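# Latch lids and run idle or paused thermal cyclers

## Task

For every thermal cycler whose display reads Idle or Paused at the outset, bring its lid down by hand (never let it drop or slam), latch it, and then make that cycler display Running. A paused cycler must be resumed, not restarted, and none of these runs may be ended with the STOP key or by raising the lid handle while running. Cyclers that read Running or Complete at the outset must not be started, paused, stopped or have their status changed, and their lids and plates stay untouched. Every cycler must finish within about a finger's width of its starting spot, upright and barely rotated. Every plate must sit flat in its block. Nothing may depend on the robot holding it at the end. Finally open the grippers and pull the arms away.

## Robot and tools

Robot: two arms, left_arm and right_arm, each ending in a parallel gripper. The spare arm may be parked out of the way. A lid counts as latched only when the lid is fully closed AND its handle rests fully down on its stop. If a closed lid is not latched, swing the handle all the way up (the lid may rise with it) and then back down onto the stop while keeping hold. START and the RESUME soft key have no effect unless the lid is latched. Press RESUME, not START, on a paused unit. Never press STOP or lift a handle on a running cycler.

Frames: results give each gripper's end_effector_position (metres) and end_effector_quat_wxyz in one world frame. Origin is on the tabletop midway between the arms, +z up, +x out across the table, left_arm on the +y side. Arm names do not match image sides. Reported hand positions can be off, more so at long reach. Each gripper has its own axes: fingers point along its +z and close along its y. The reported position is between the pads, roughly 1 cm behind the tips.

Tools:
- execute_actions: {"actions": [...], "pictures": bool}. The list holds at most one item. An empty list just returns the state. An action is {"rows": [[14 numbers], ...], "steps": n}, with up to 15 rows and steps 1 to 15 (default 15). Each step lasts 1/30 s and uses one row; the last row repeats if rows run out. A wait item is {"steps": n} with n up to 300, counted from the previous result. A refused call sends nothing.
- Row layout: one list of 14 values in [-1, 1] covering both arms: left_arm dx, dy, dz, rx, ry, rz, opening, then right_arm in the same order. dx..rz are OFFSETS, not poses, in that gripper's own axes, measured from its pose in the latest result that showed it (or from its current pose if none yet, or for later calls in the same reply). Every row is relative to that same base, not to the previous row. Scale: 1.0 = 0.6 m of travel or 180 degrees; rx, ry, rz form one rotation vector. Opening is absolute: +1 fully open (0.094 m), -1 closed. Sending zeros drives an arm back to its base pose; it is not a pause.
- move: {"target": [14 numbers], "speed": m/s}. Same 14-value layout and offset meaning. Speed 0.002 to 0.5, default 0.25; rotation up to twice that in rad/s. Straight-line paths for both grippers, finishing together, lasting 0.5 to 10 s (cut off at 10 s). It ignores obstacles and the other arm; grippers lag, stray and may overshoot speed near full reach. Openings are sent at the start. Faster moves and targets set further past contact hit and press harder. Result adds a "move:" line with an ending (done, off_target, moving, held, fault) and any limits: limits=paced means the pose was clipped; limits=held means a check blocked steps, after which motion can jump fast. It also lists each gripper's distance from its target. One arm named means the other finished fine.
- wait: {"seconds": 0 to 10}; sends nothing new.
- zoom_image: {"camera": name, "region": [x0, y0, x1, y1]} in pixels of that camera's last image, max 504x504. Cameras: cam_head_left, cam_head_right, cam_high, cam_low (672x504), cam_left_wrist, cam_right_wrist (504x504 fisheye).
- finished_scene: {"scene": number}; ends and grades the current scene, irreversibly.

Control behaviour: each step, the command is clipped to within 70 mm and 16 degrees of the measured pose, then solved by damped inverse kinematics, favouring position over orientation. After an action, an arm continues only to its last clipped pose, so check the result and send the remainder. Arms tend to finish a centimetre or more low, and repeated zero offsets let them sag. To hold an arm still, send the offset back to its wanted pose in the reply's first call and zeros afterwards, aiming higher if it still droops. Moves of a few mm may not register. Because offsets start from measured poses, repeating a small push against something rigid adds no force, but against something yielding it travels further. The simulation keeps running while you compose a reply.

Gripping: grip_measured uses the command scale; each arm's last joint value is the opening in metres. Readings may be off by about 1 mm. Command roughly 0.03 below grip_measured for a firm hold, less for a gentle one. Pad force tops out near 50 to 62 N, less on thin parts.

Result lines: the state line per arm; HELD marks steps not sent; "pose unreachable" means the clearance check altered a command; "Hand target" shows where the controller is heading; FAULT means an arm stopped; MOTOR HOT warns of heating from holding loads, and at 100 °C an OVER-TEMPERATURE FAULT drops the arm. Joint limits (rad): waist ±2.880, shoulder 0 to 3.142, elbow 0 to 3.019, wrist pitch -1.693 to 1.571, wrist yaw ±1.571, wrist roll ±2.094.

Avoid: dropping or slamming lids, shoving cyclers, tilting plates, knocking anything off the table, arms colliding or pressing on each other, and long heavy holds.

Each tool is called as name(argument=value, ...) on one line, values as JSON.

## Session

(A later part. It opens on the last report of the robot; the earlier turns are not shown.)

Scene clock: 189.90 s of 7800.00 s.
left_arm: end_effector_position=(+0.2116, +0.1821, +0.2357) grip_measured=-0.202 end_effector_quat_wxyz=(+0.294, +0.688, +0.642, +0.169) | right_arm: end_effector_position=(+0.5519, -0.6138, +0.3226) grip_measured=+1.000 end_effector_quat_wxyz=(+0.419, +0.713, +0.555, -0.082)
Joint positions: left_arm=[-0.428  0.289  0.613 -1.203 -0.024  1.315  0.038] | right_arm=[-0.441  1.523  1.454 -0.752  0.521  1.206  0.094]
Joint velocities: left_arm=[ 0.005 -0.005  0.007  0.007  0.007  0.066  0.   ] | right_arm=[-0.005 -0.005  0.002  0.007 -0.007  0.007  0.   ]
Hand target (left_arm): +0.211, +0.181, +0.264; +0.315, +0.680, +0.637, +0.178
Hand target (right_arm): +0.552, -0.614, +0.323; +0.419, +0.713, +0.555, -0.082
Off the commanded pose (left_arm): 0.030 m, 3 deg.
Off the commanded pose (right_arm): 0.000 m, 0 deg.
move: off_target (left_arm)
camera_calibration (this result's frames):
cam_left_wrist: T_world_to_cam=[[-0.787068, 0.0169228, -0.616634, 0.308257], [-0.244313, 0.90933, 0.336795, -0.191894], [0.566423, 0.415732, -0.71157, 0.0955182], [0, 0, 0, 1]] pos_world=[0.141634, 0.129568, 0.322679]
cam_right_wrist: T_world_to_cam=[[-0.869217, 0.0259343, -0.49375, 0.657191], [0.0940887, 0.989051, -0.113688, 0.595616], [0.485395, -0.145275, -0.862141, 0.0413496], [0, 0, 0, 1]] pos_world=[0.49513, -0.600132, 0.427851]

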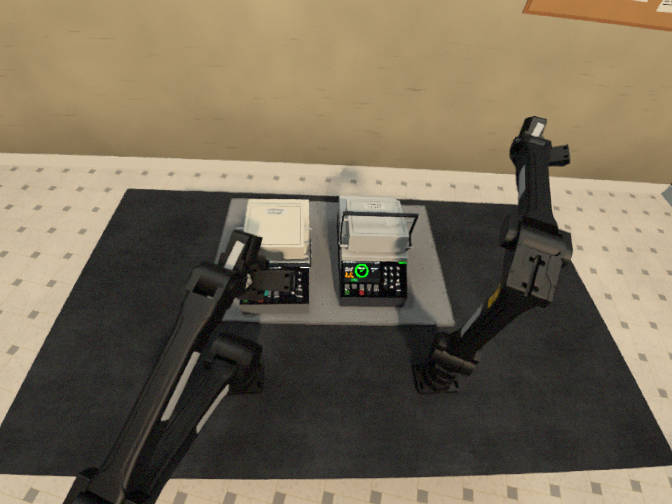

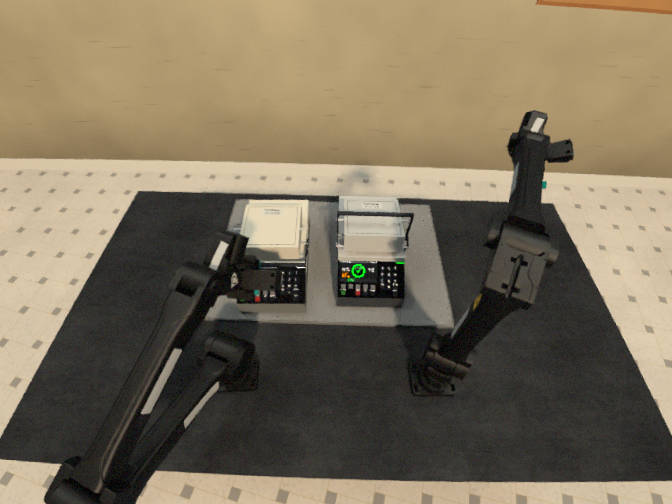

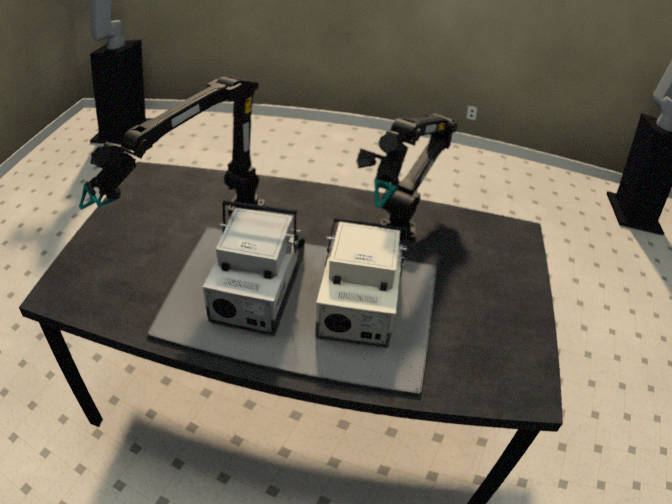

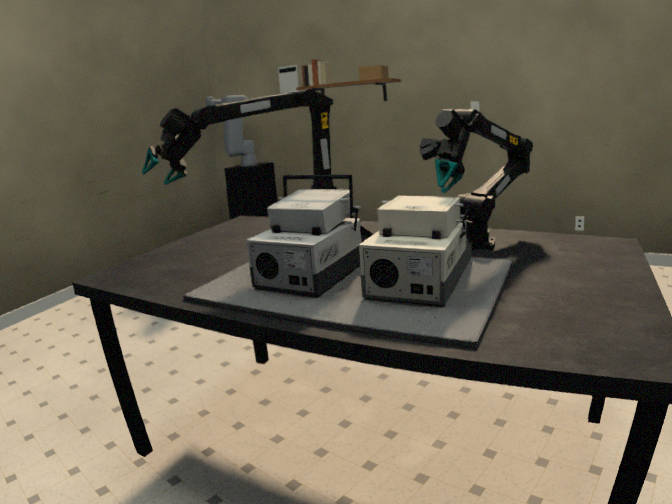

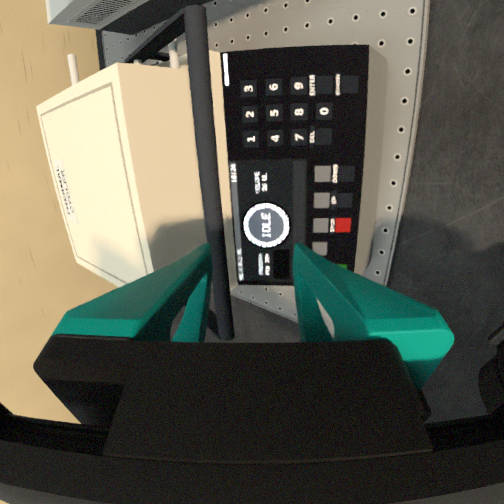

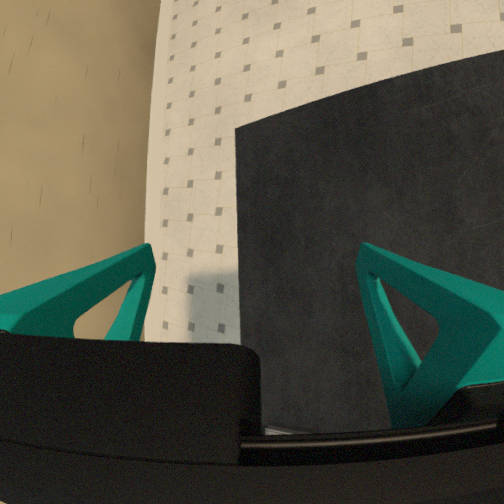

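move(target=[0.164,-0.141,0.12,0,0,0,-1,0,0,0,0,0,0,1], speed=0.08)

Scene clock: 203.77 s of 7800.00 s.
left_arm: end_effector_position=(+0.1987, +0.2631, +0.1127) grip_measured=-0.997 end_effector_quat_wxyz=(+0.282, +0.682, +0.652, +0.174) | right_arm: end_effector_position=(+0.5519, -0.6138, +0.3226) grip_measured=+1.000 end_effector_quat_wxyz=(+0.419, +0.713, +0.555, -0.082)
Joint positions: left_arm=[ 0.5    0.234  0.307 -1.158  0.488  2.086  0.   ] | right_arm=[-0.441  1.523  1.454 -0.752  0.521  1.206  0.094]
Joint velocities: left_arm=[-0.005 -0.015 -0.012  0.002 -0.022 -0.022 -0.   ] | right_arm=[-0.005 -0.005  0.007 -0.022  0.037 -0.037  0.   ]
Hand target (left_arm): +0.203, +0.266, +0.115; +0.283, +0.685, +0.646, +0.181
Hand target (right_arm): +0.552, -0.614, +0.323; +0.419, +0.713, +0.555, -0.082
Off the commanded pose (left_arm): 0.004 m, 2 deg.
Off the commanded pose (right_arm): 0.000 m, 0 deg.
joint sent to its limit (left arm) — the command would take joint 6 (wrist roll) past its upper limit, so that joint was sent only as far as its limit.
After step 90, 8.57 s passed at rest.
move: done
camera_calibration (this result's frames):
cam_left_wrist: T_world_to_cam=[[-0.795687, 0.00370717, -0.605696, 0.224807], [-0.265084, 0.897, 0.353725, -0.221825], [0.544621, 0.442015, -0.712749, -0.0207803], [0, 0, 0, 1]] pos_world=[0.131391, 0.207329, 0.199819]
cam_right_wrist: T_world_to_cam=[[-0.869217, 0.0259343, -0.49375, 0.657191], [0.0940887, 0.989051, -0.113688, 0.595616], [0.485395, -0.145275, -0.862141, 0.0413496], [0, 0, 0, 1]] pos_world=[0.49513, -0.600132, 0.427851]

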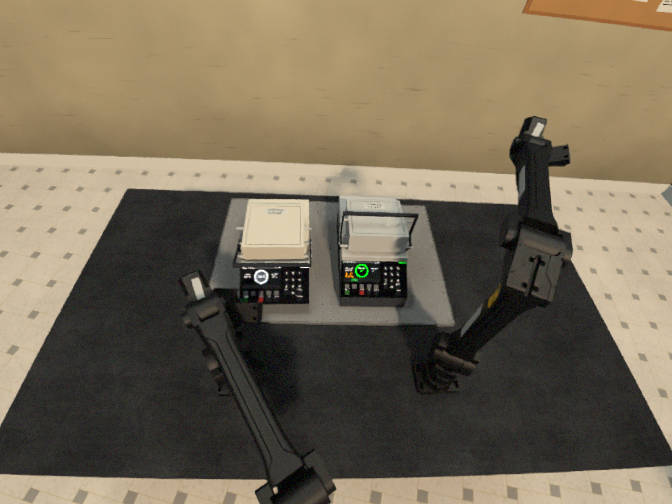

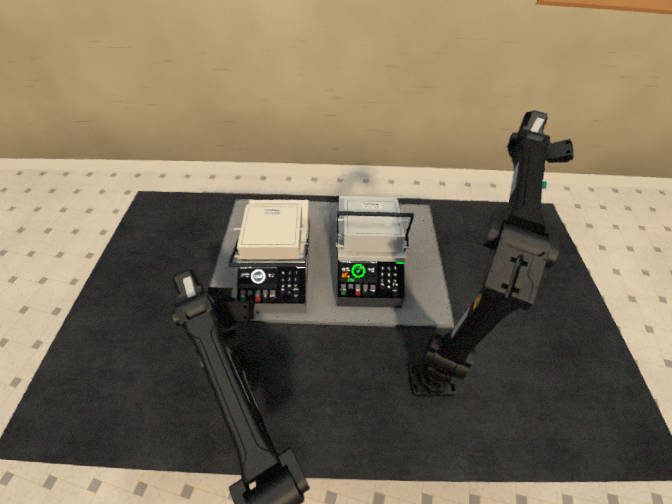

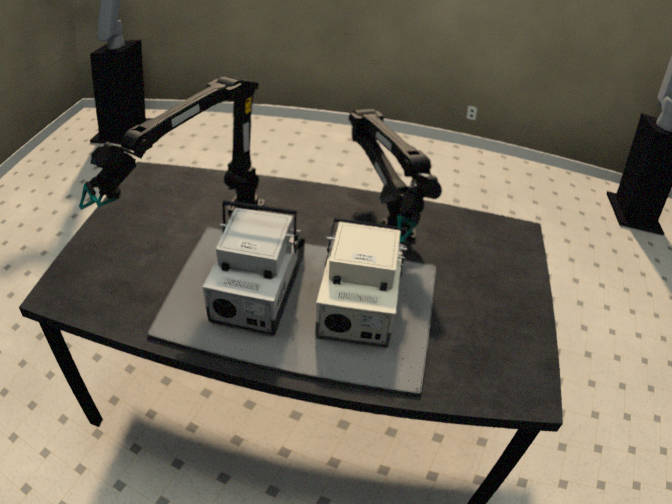

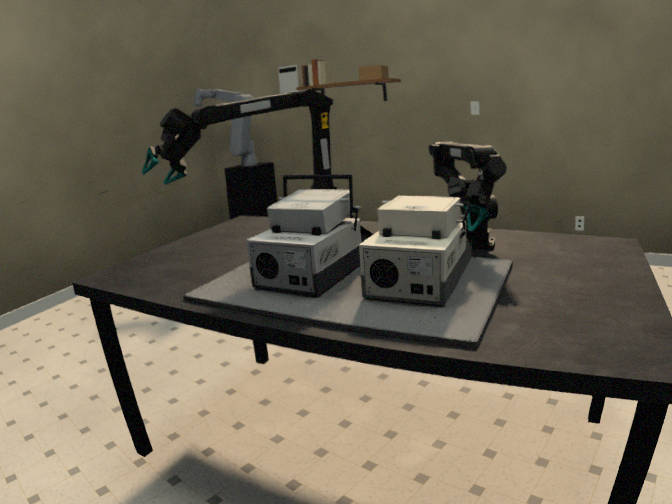

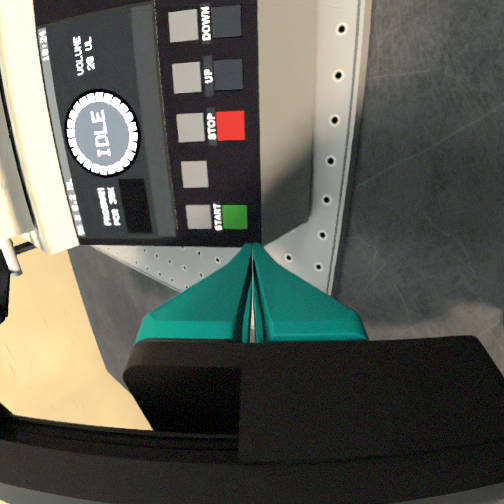

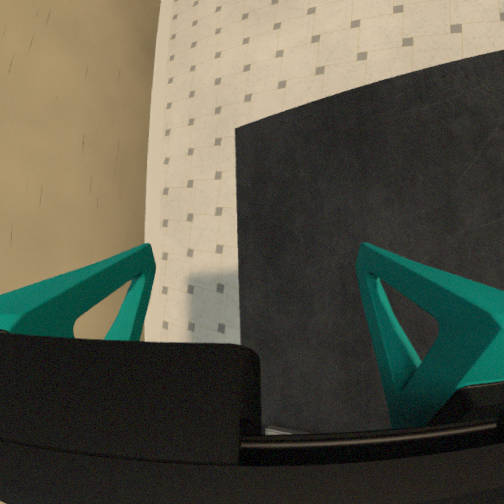

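move(target=[0,0.02,0.075,0,0,0,-1,0,0,0,0,0,0,1], speed=0.03)

Scene clock: 214.33 s of 7800.00 s.
left_arm: end_effector_position=(+0.2307, +0.2559, +0.1073) grip_measured=-0.997 end_effector_quat_wxyz=(+0.292, +0.681, +0.645, +0.187) | right_arm: end_effector_position=(+0.5519, -0.6138, +0.3226) grip_measured=+1.000 end_effector_quat_wxyz=(+0.419, +0.713, +0.555, -0.082)
Joint positions: left_arm=[ 0.296  0.309  0.278 -0.936  0.395  1.889  0.   ] | right_arm=[-0.441  1.523  1.454 -0.752  0.521  1.206  0.094]
Joint velocities: left_arm=[-0.015 -0.024 -0.027  0.012  0.037  0.095 -0.002] | right_arm=[-0.015 -0.005  0.002 -0.007  0.022 -0.007  0.   ]
Hand target (left_arm): +0.232, +0.256, +0.087; +0.284, +0.682, +0.652, +0.172
Hand target (right_arm): +0.552, -0.614, +0.323; +0.419, +0.713, +0.555, -0.082
Off the commanded pose (left_arm): 0.023 m, 2 deg.
Off the commanded pose (right_arm): 0.000 m, 0 deg.
After step 90, 5.67 s passed at rest.
move: off_target (left_arm)
camera_calibration (this result's frames):
cam_left_wrist: T_world_to_cam=[[-0.773372, 0.00938896, -0.633883, 0.243506], [-0.27412, 0.896631, 0.347723, -0.20216], [0.571624, 0.442679, -0.690856, -0.0475958], [0, 0, 0, 1]] pos_world=[0.160112, 0.200046, 0.191768]
cam_right_wrist: T_world_to_cam=[[-0.869217, 0.0259343, -0.49375, 0.657191], [0.0940887, 0.989051, -0.113688, 0.595616], [0.485395, -0.145275, -0.862141, 0.0413496], [0, 0, 0, 1]] pos_world=[0.49513, -0.600132, 0.427851]

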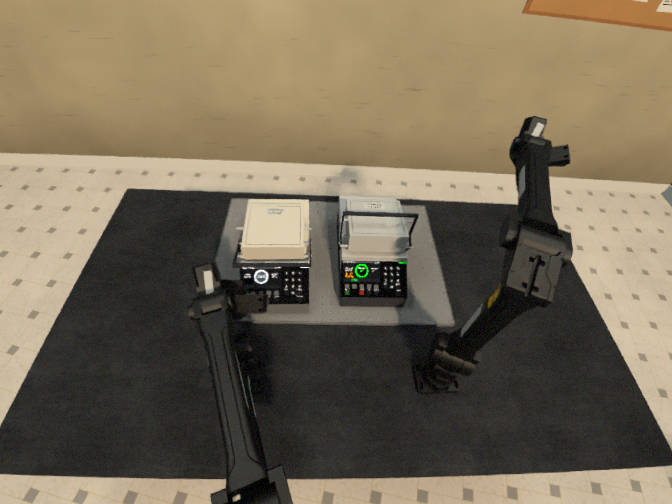

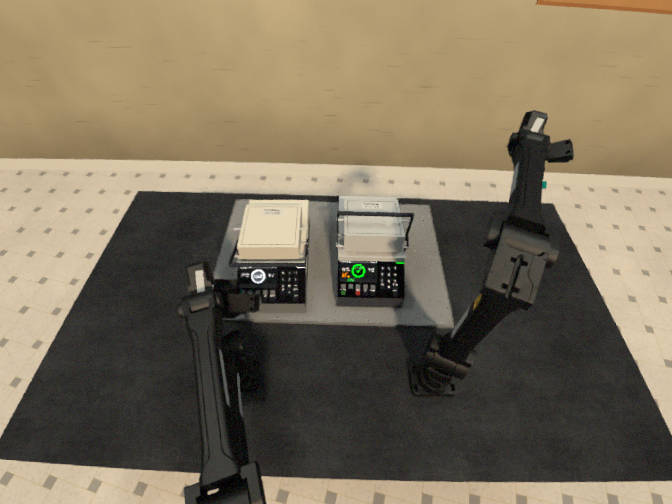

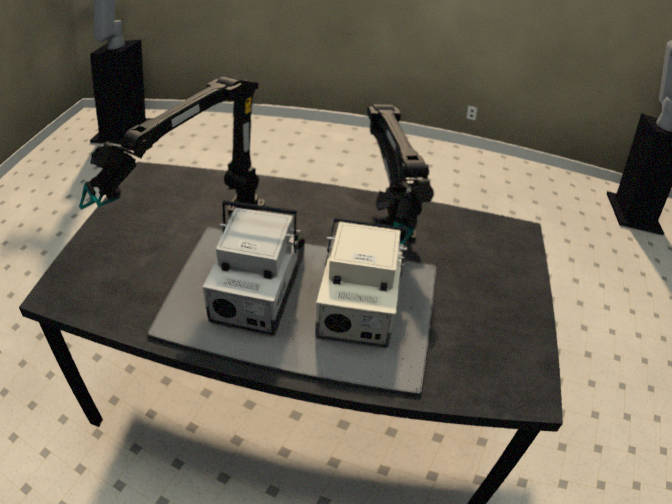

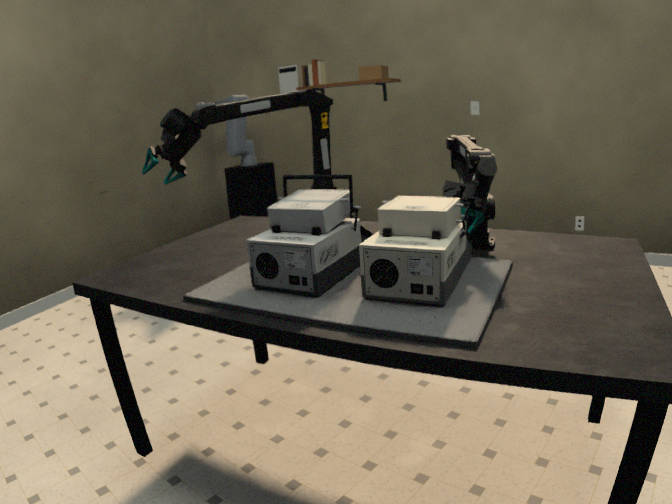

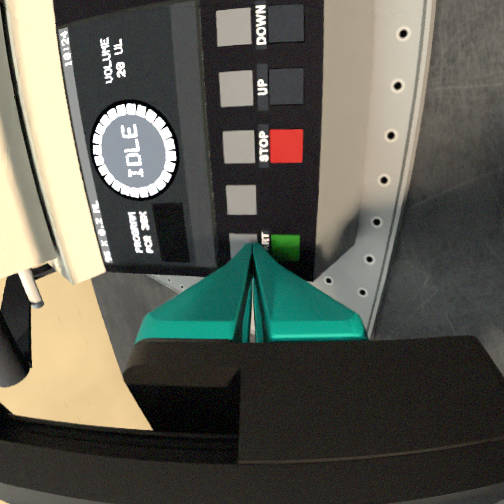

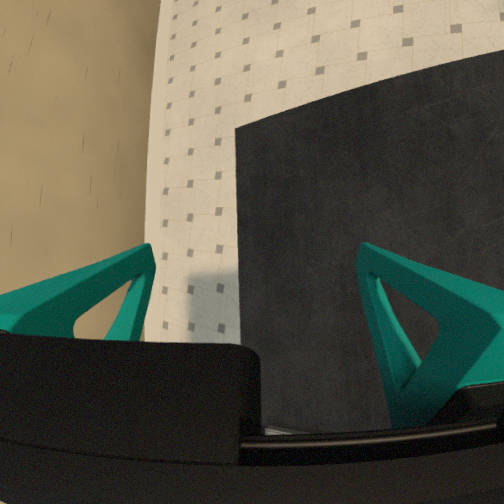

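move(target=[0,-0.065,0.045,0,0,0,-1,0,0,0,0,0,0,1], speed=0.03)

Scene clock: 220.33 s of 7800.00 s.
left_arm: end_effector_position=(+0.2285, +0.2548, +0.1063) grip_measured=-0.998 end_effector_quat_wxyz=(+0.311, +0.677, +0.628, +0.226) | right_arm: end_effector_position=(+0.5519, -0.6138, +0.3226) grip_measured=+1.000 end_effector_quat_wxyz=(+0.419, +0.713, +0.555, -0.082)
Joint positions: left_arm=[ 0.306  0.188  0.23  -0.918  0.409  1.894  0.   ] | right_arm=[-0.441  1.523  1.454 -0.752  0.521  1.206  0.094]
Joint velocities: left_arm=[-0.005 -0.005  0.017 -0.007  0.022 -0.022 -0.001] | right_arm=[-0.024 -0.015 -0.022  0.042  0.007 -0.051  0.   ]
Hand target (left_arm): +0.214, +0.251, +0.065; +0.292, +0.681, +0.645, +0.187
Hand target (right_arm): +0.552, -0.614, +0.323; +0.419, +0.713, +0.555, -0.082
Off the commanded pose (left_arm): 0.046 m, 5 deg.
Off the commanded pose (right_arm): 0.000 m, 0 deg.
After step 90, 1.20 s passed at rest.
move: off_target (left_arm)
camera_calibration (this result's frames):
cam_left_wrist: T_world_to_cam=[[-0.714204, 0.0296336, -0.69931, 0.22944], [-0.30334, 0.887298, 0.3474, -0.192303], [0.630791, 0.460243, -0.624723, -0.0716426], [0, 0, 0, 1]] pos_world=[0.150726, 0.196804, 0.182499]
cam_right_wrist: T_world_to_cam=[[-0.869217, 0.0259343, -0.49375, 0.657191], [0.0940887, 0.989051, -0.113688, 0.595616], [0.485395, -0.145275, -0.862141, 0.0413496], [0, 0, 0, 1]] pos_world=[0.49513, -0.600132, 0.427851]

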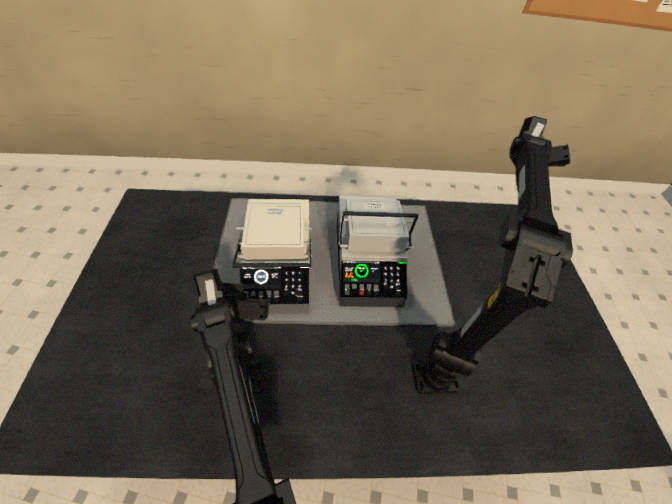

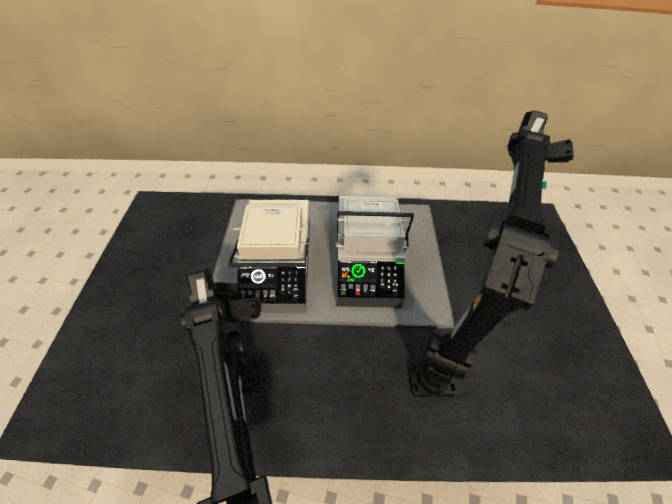

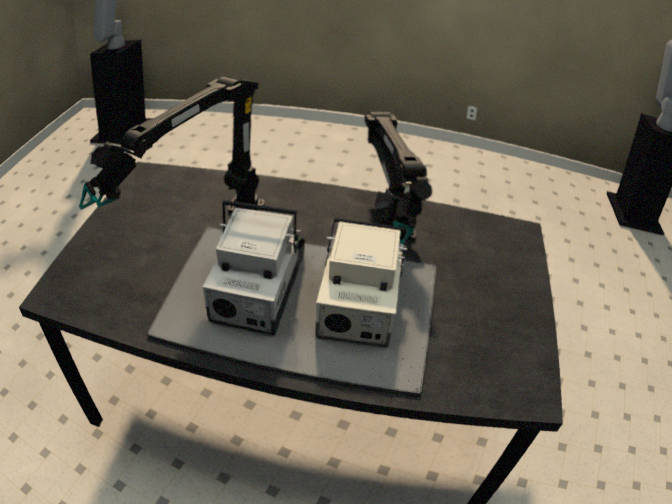

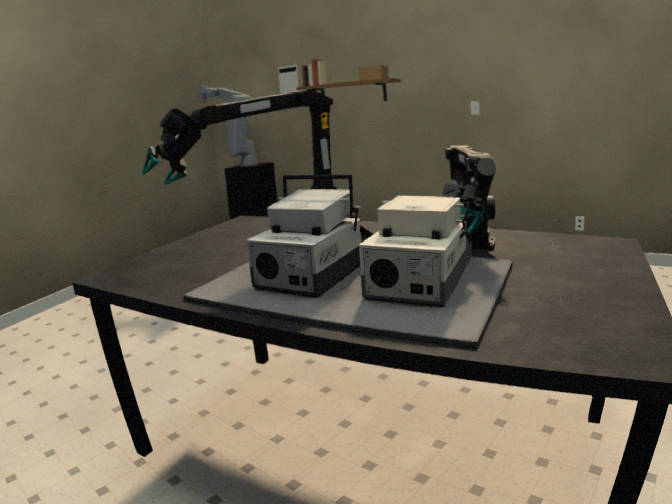

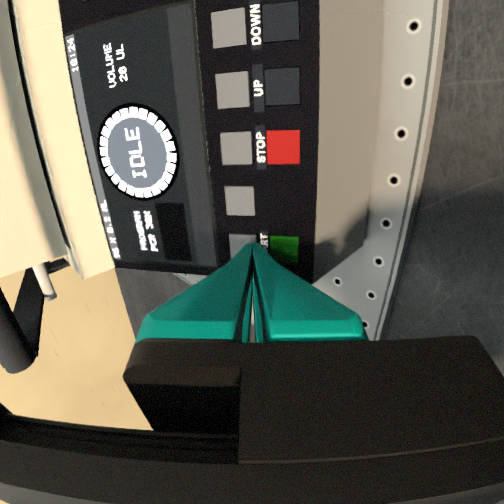

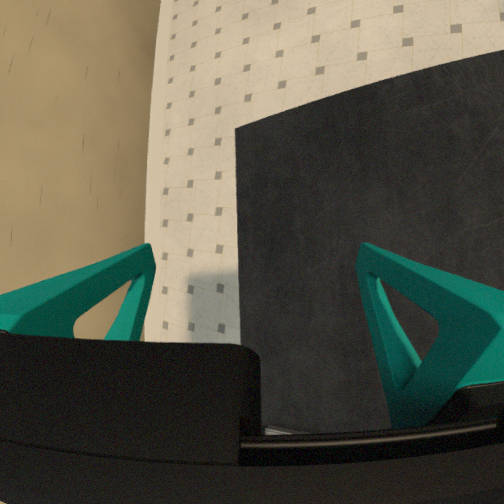

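move(target=[0,-0.02,-0.06,0,0,0,-1,0,0,0,0,0,0,1], speed=0.04)

Scene clock: 225.23 s of 7800.00 s.
left_arm: end_effector_position=(+0.2018, +0.2561, +0.1010) grip_measured=-0.998 end_effector_quat_wxyz=(+0.309, +0.669, +0.643, +0.208) | right_arm: end_effector_position=(+0.5519, -0.6138, +0.3226) grip_measured=+1.000 end_effector_quat_wxyz=(+0.419, +0.713, +0.555, -0.082)
Joint positions: left_arm=[ 0.466  0.098  0.232 -1.103  0.503  2.01   0.   ] | right_arm=[-0.441  1.523  1.454 -0.752  0.521  1.206  0.094]
Joint velocities: left_arm=[-0.015 -0.005 -0.007  0.002 -0.037 -0.051 -0.001] | right_arm=[-0.015 -0.015 -0.007 -0.012 -0.037 -0.007  0.   ]
Hand target (left_arm): +0.202, +0.255, +0.102; +0.310, +0.670, +0.641, +0.208
Hand target (right_arm): +0.552, -0.614, +0.323; +0.419, +0.713, +0.555, -0.082
Off the commanded pose (left_arm): 0.024 m, 3 deg.
Off the commanded pose (right_arm): 0.000 m, 0 deg.
After step 90, 0.73 s passed at rest.
move: held (left_arm); limits=held; held on 11 of 35 steps (left_arm), including the last (left_arm)
pose unreachable (left arm): on one or more control steps of this call this arm could not follow its commanded pose, so it was not sent that pose on those steps. On the call's last step it was still not sent that pose. It may still have moved: this result reports where it is.
cause: the commanded pose would bring two parts of the arm too close to each other (its upper arm (the part past joint 2) and its gripper housing, with joints 3 (elbow) to 6 (wrist roll) between them).
camera_calibration (this result's frames):
cam_left_wrist: T_world_to_cam=[[-0.736756, -0.00654709, -0.676127, 0.218069], [-0.310484, 0.891573, 0.329692, -0.197551], [0.600658, 0.452829, -0.658905, -0.0472169], [0, 0, 0, 1]] pos_world=[0.127689, 0.19894, 0.181462]
cam_right_wrist: T_world_to_cam=[[-0.869217, 0.0259343, -0.49375, 0.657191], [0.0940887, 0.989051, -0.113688, 0.595616], [0.485395, -0.145275, -0.862141, 0.0413496], [0, 0, 0, 1]] pos_world=[0.49513, -0.600132, 0.427851]

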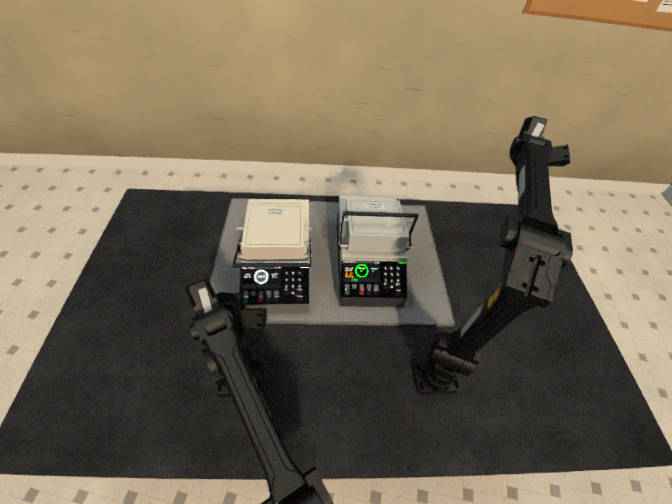

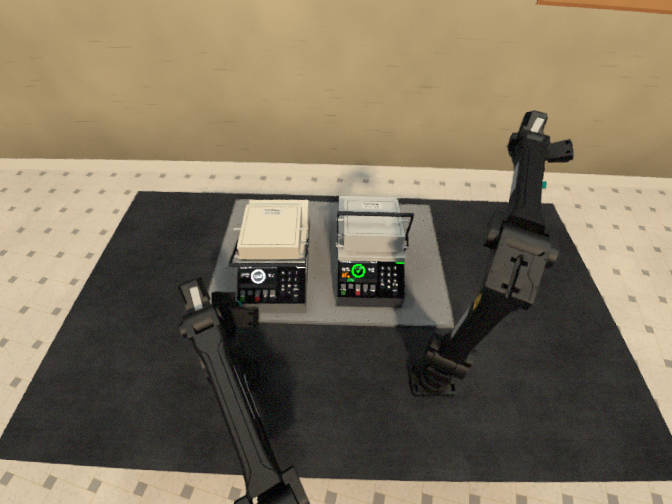

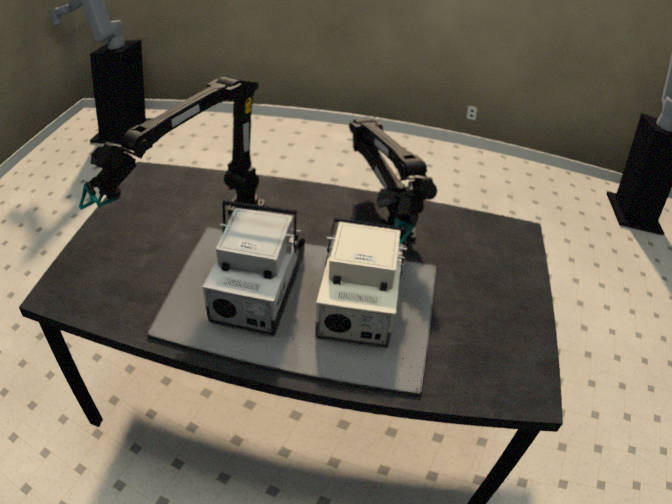

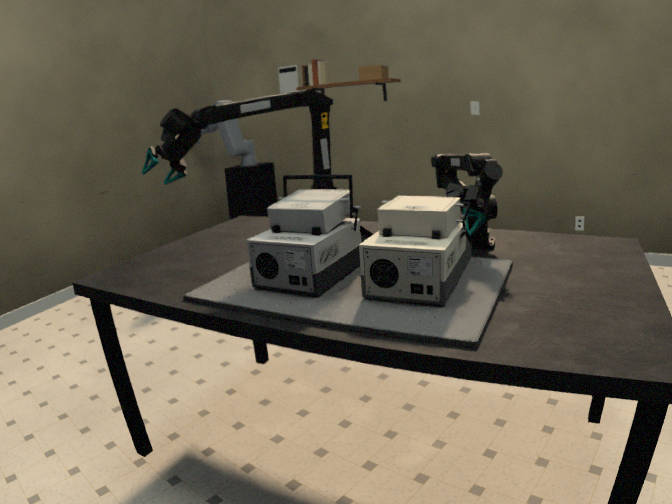

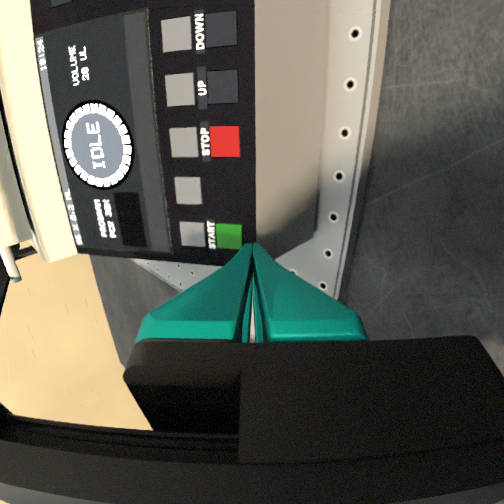

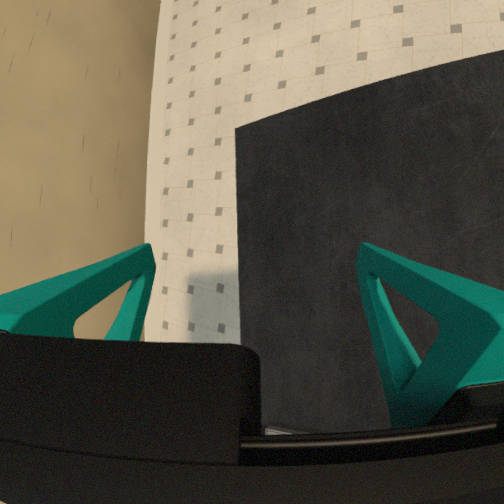

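move(target=[0.005,0.015,0.06,0,0,0,-1,0,0,0,0,0,0,1], speed=0.02)

Scene clock: 234.80 s of 7800.00 s.
left_arm: end_effector_position=(+0.2075, +0.2540, +0.0927) grip_measured=-0.998 end_effector_quat_wxyz=(+0.293, +0.663, +0.662, +0.191) | right_arm: end_effector_position=(+0.5519, -0.6138, +0.3226) grip_measured=+1.000 end_effector_quat_wxyz=(+0.419, +0.713, +0.555, -0.082)
Joint positions: left_arm=[ 0.346  0.15   0.227 -1.042  0.406  1.883  0.   ] | right_arm=[-0.441  1.523  1.454 -0.752  0.521  1.206  0.094]
Joint velocities: left_arm=[ 0.005  0.015 -0.012 -0.017  0.007  0.007  0.001] | right_arm=[-0.005 -0.015  0.017  0.012  0.051 -0.007  0.   ]
Hand target (left_arm): +0.224, +0.254, +0.084; +0.311, +0.668, +0.643, +0.207
Hand target (right_arm): +0.552, -0.614, +0.323; +0.419, +0.713, +0.555, -0.082
Off the commanded pose (left_arm): 0.028 m, 4 deg.
Off the commanded pose (right_arm): 0.000 m, 0 deg.
After step 90, 4.47 s passed at rest.
move: off_target (left_arm)
camera_calibration (this result's frames):
cam_left_wrist: T_world_to_cam=[[-0.770832, -0.0365286, -0.63599, 0.227668], [-0.319324, 0.886027, 0.336137, -0.188583], [0.551226, 0.462192, -0.694643, -0.0439486], [0, 0, 0, 1]] pos_world=[0.1395, 0.195719, 0.177656]
cam_right_wrist: T_world_to_cam=[[-0.869217, 0.0259343, -0.49375, 0.657191], [0.0940887, 0.989051, -0.113688, 0.595616], [0.485395, -0.145275, -0.862141, 0.0413496], [0, 0, 0, 1]] pos_world=[0.49513, -0.600132, 0.427851]

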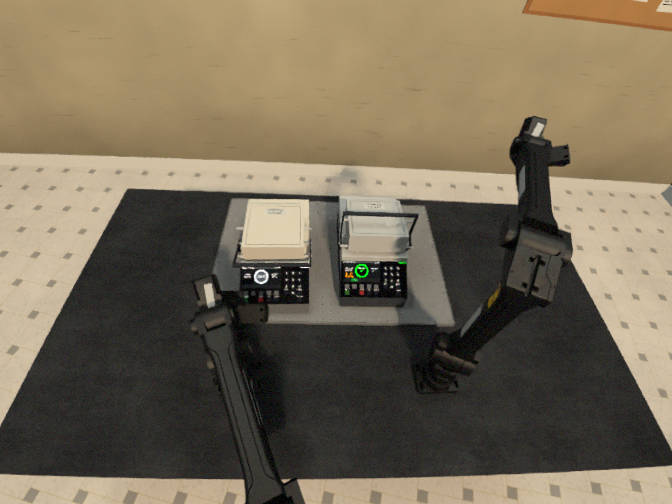

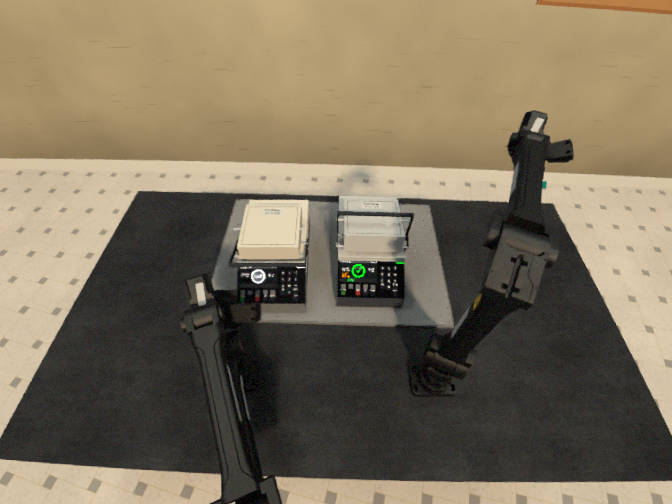

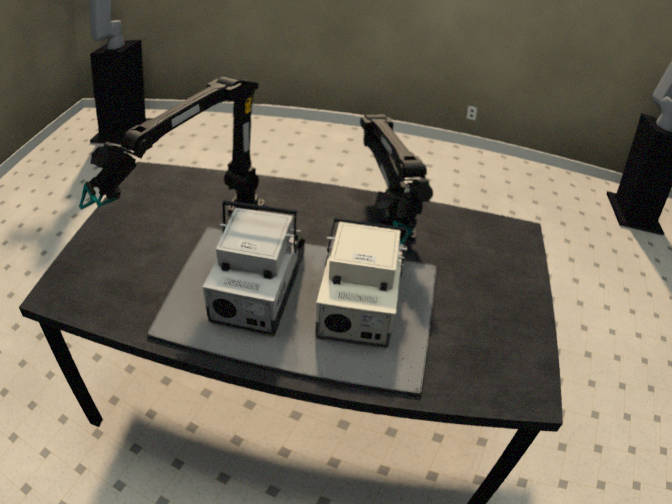

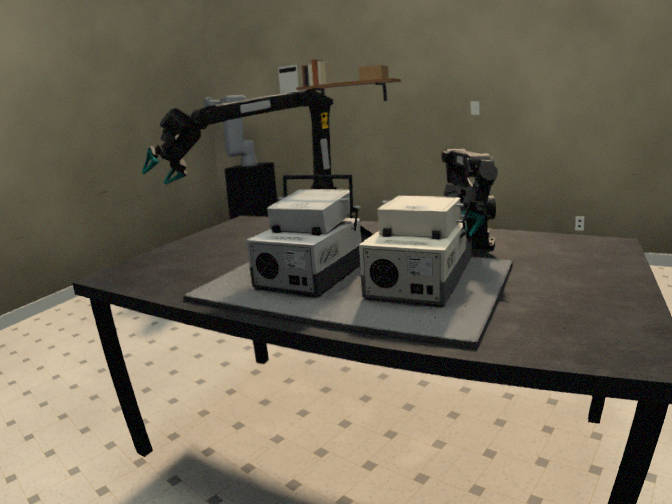

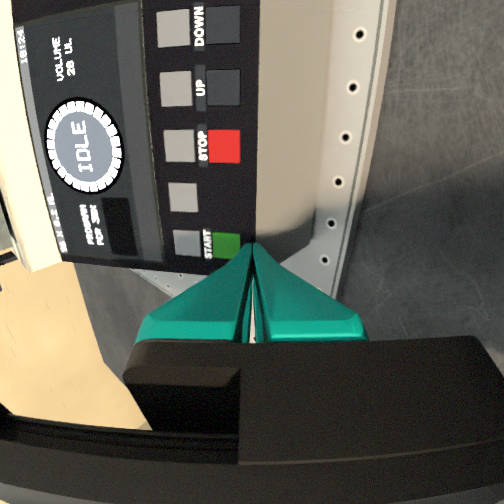

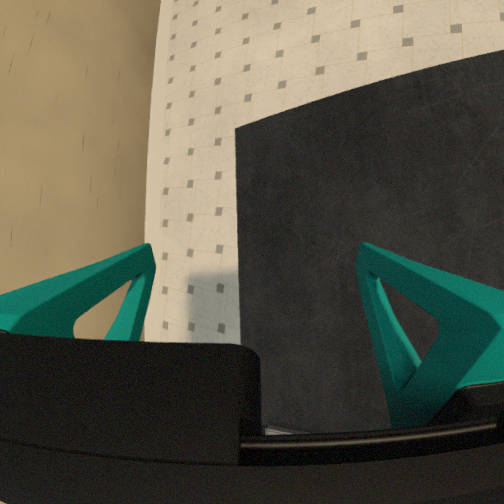

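move(target=[0,0.05,-0.03,0,0,0,-1,0,0,0,0,0,0,1], speed=0.03)

Scene clock: 240.73 s of 7800.00 s.
left_arm: end_effector_position=(+0.2082, +0.2548, +0.0956) grip_measured=-0.998 end_effector_quat_wxyz=(+0.283, +0.663, +0.672, +0.170) | right_arm: end_effector_position=(+0.5519, -0.6138, +0.3226) grip_measured=+1.000 end_effector_quat_wxyz=(+0.419, +0.713, +0.555, -0.082)
Joint positions: left_arm=[ 0.343  0.219  0.255 -1.05   0.399  1.878  0.   ] | right_arm=[-0.441  1.523  1.454 -0.752  0.521  1.206  0.094]
Joint velocities: left_arm=[-0.005 -0.005  0.002 -0.002  0.007 -0.007  0.   ] | right_arm=[-0.015  0.005 -0.007 -0.017 -0.037 -0.037  0.   ]
Hand target (left_arm): +0.219, +0.258, +0.125; +0.293, +0.662, +0.662, +0.191
Hand target (right_arm): +0.552, -0.614, +0.323; +0.419, +0.713, +0.555, -0.082
Off the commanded pose (left_arm): 0.032 m, 3 deg.
Off the commanded pose (right_arm): 0.000 m, 0 deg.
After step 90, 1.53 s passed at rest.
move: off_target (left_arm)
camera_calibration (this result's frames):
cam_left_wrist: T_world_to_cam=[[-0.798954, -0.0498393, -0.599324, 0.235833], [-0.306627, 0.891056, 0.334662, -0.193777], [0.517352, 0.451148, -0.727195, -0.0296917], [0, 0, 0, 1]] pos_world=[0.144363, 0.197816, 0.184599]
cam_right_wrist: T_world_to_cam=[[-0.869217, 0.0259343, -0.49375, 0.657191], [0.0940887, 0.989051, -0.113688, 0.595616], [0.485395, -0.145275, -0.862141, 0.0413496], [0, 0, 0, 1]] pos_world=[0.49513, -0.600132, 0.427851]

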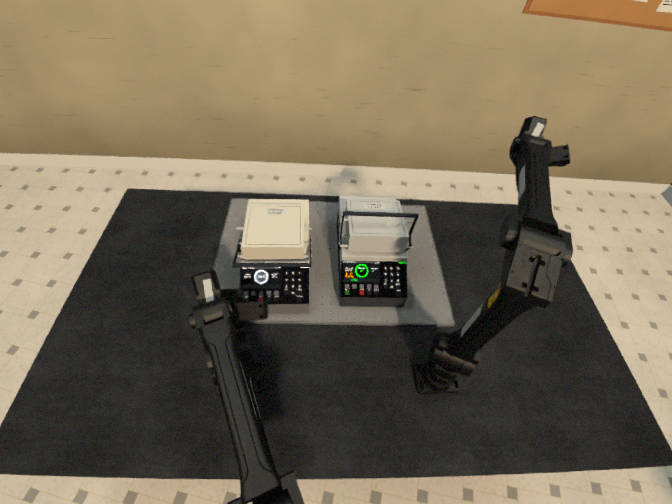

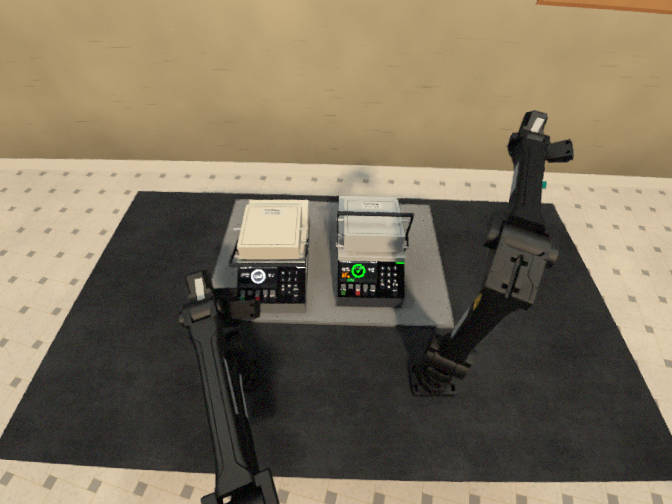

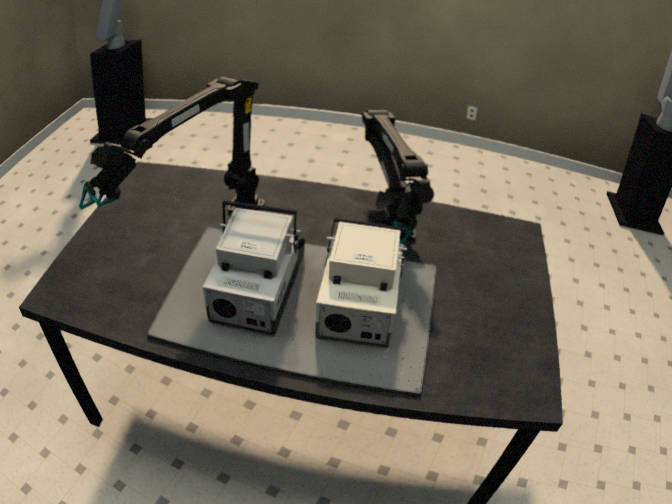

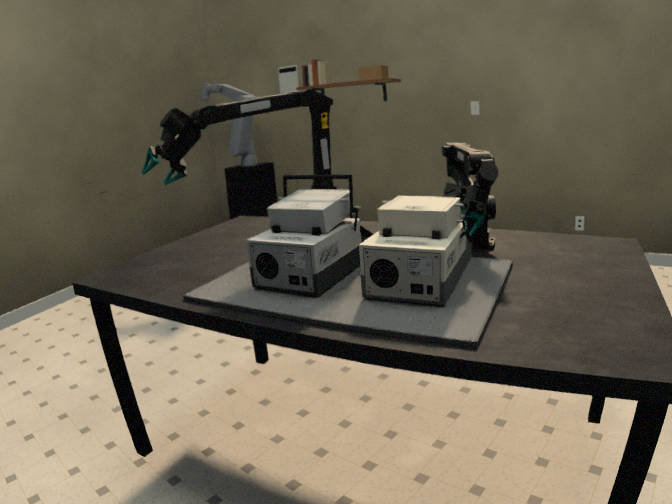

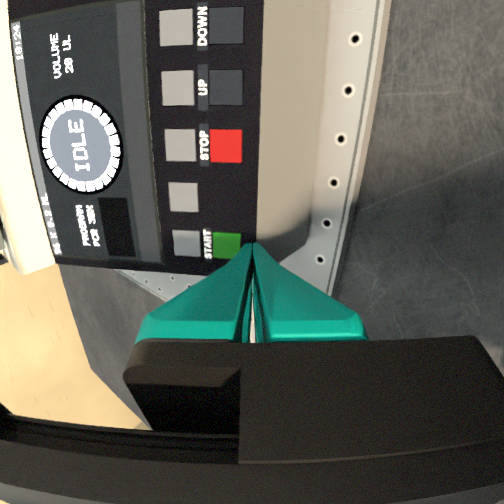

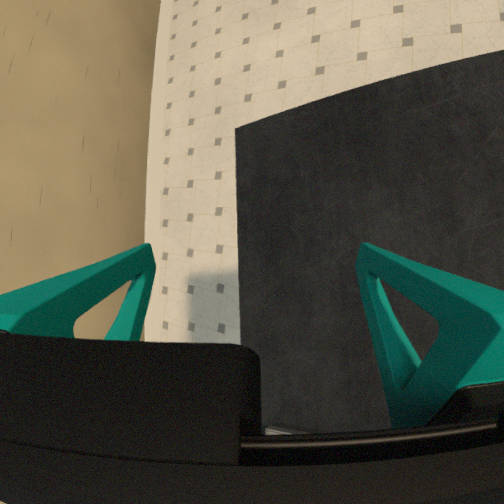

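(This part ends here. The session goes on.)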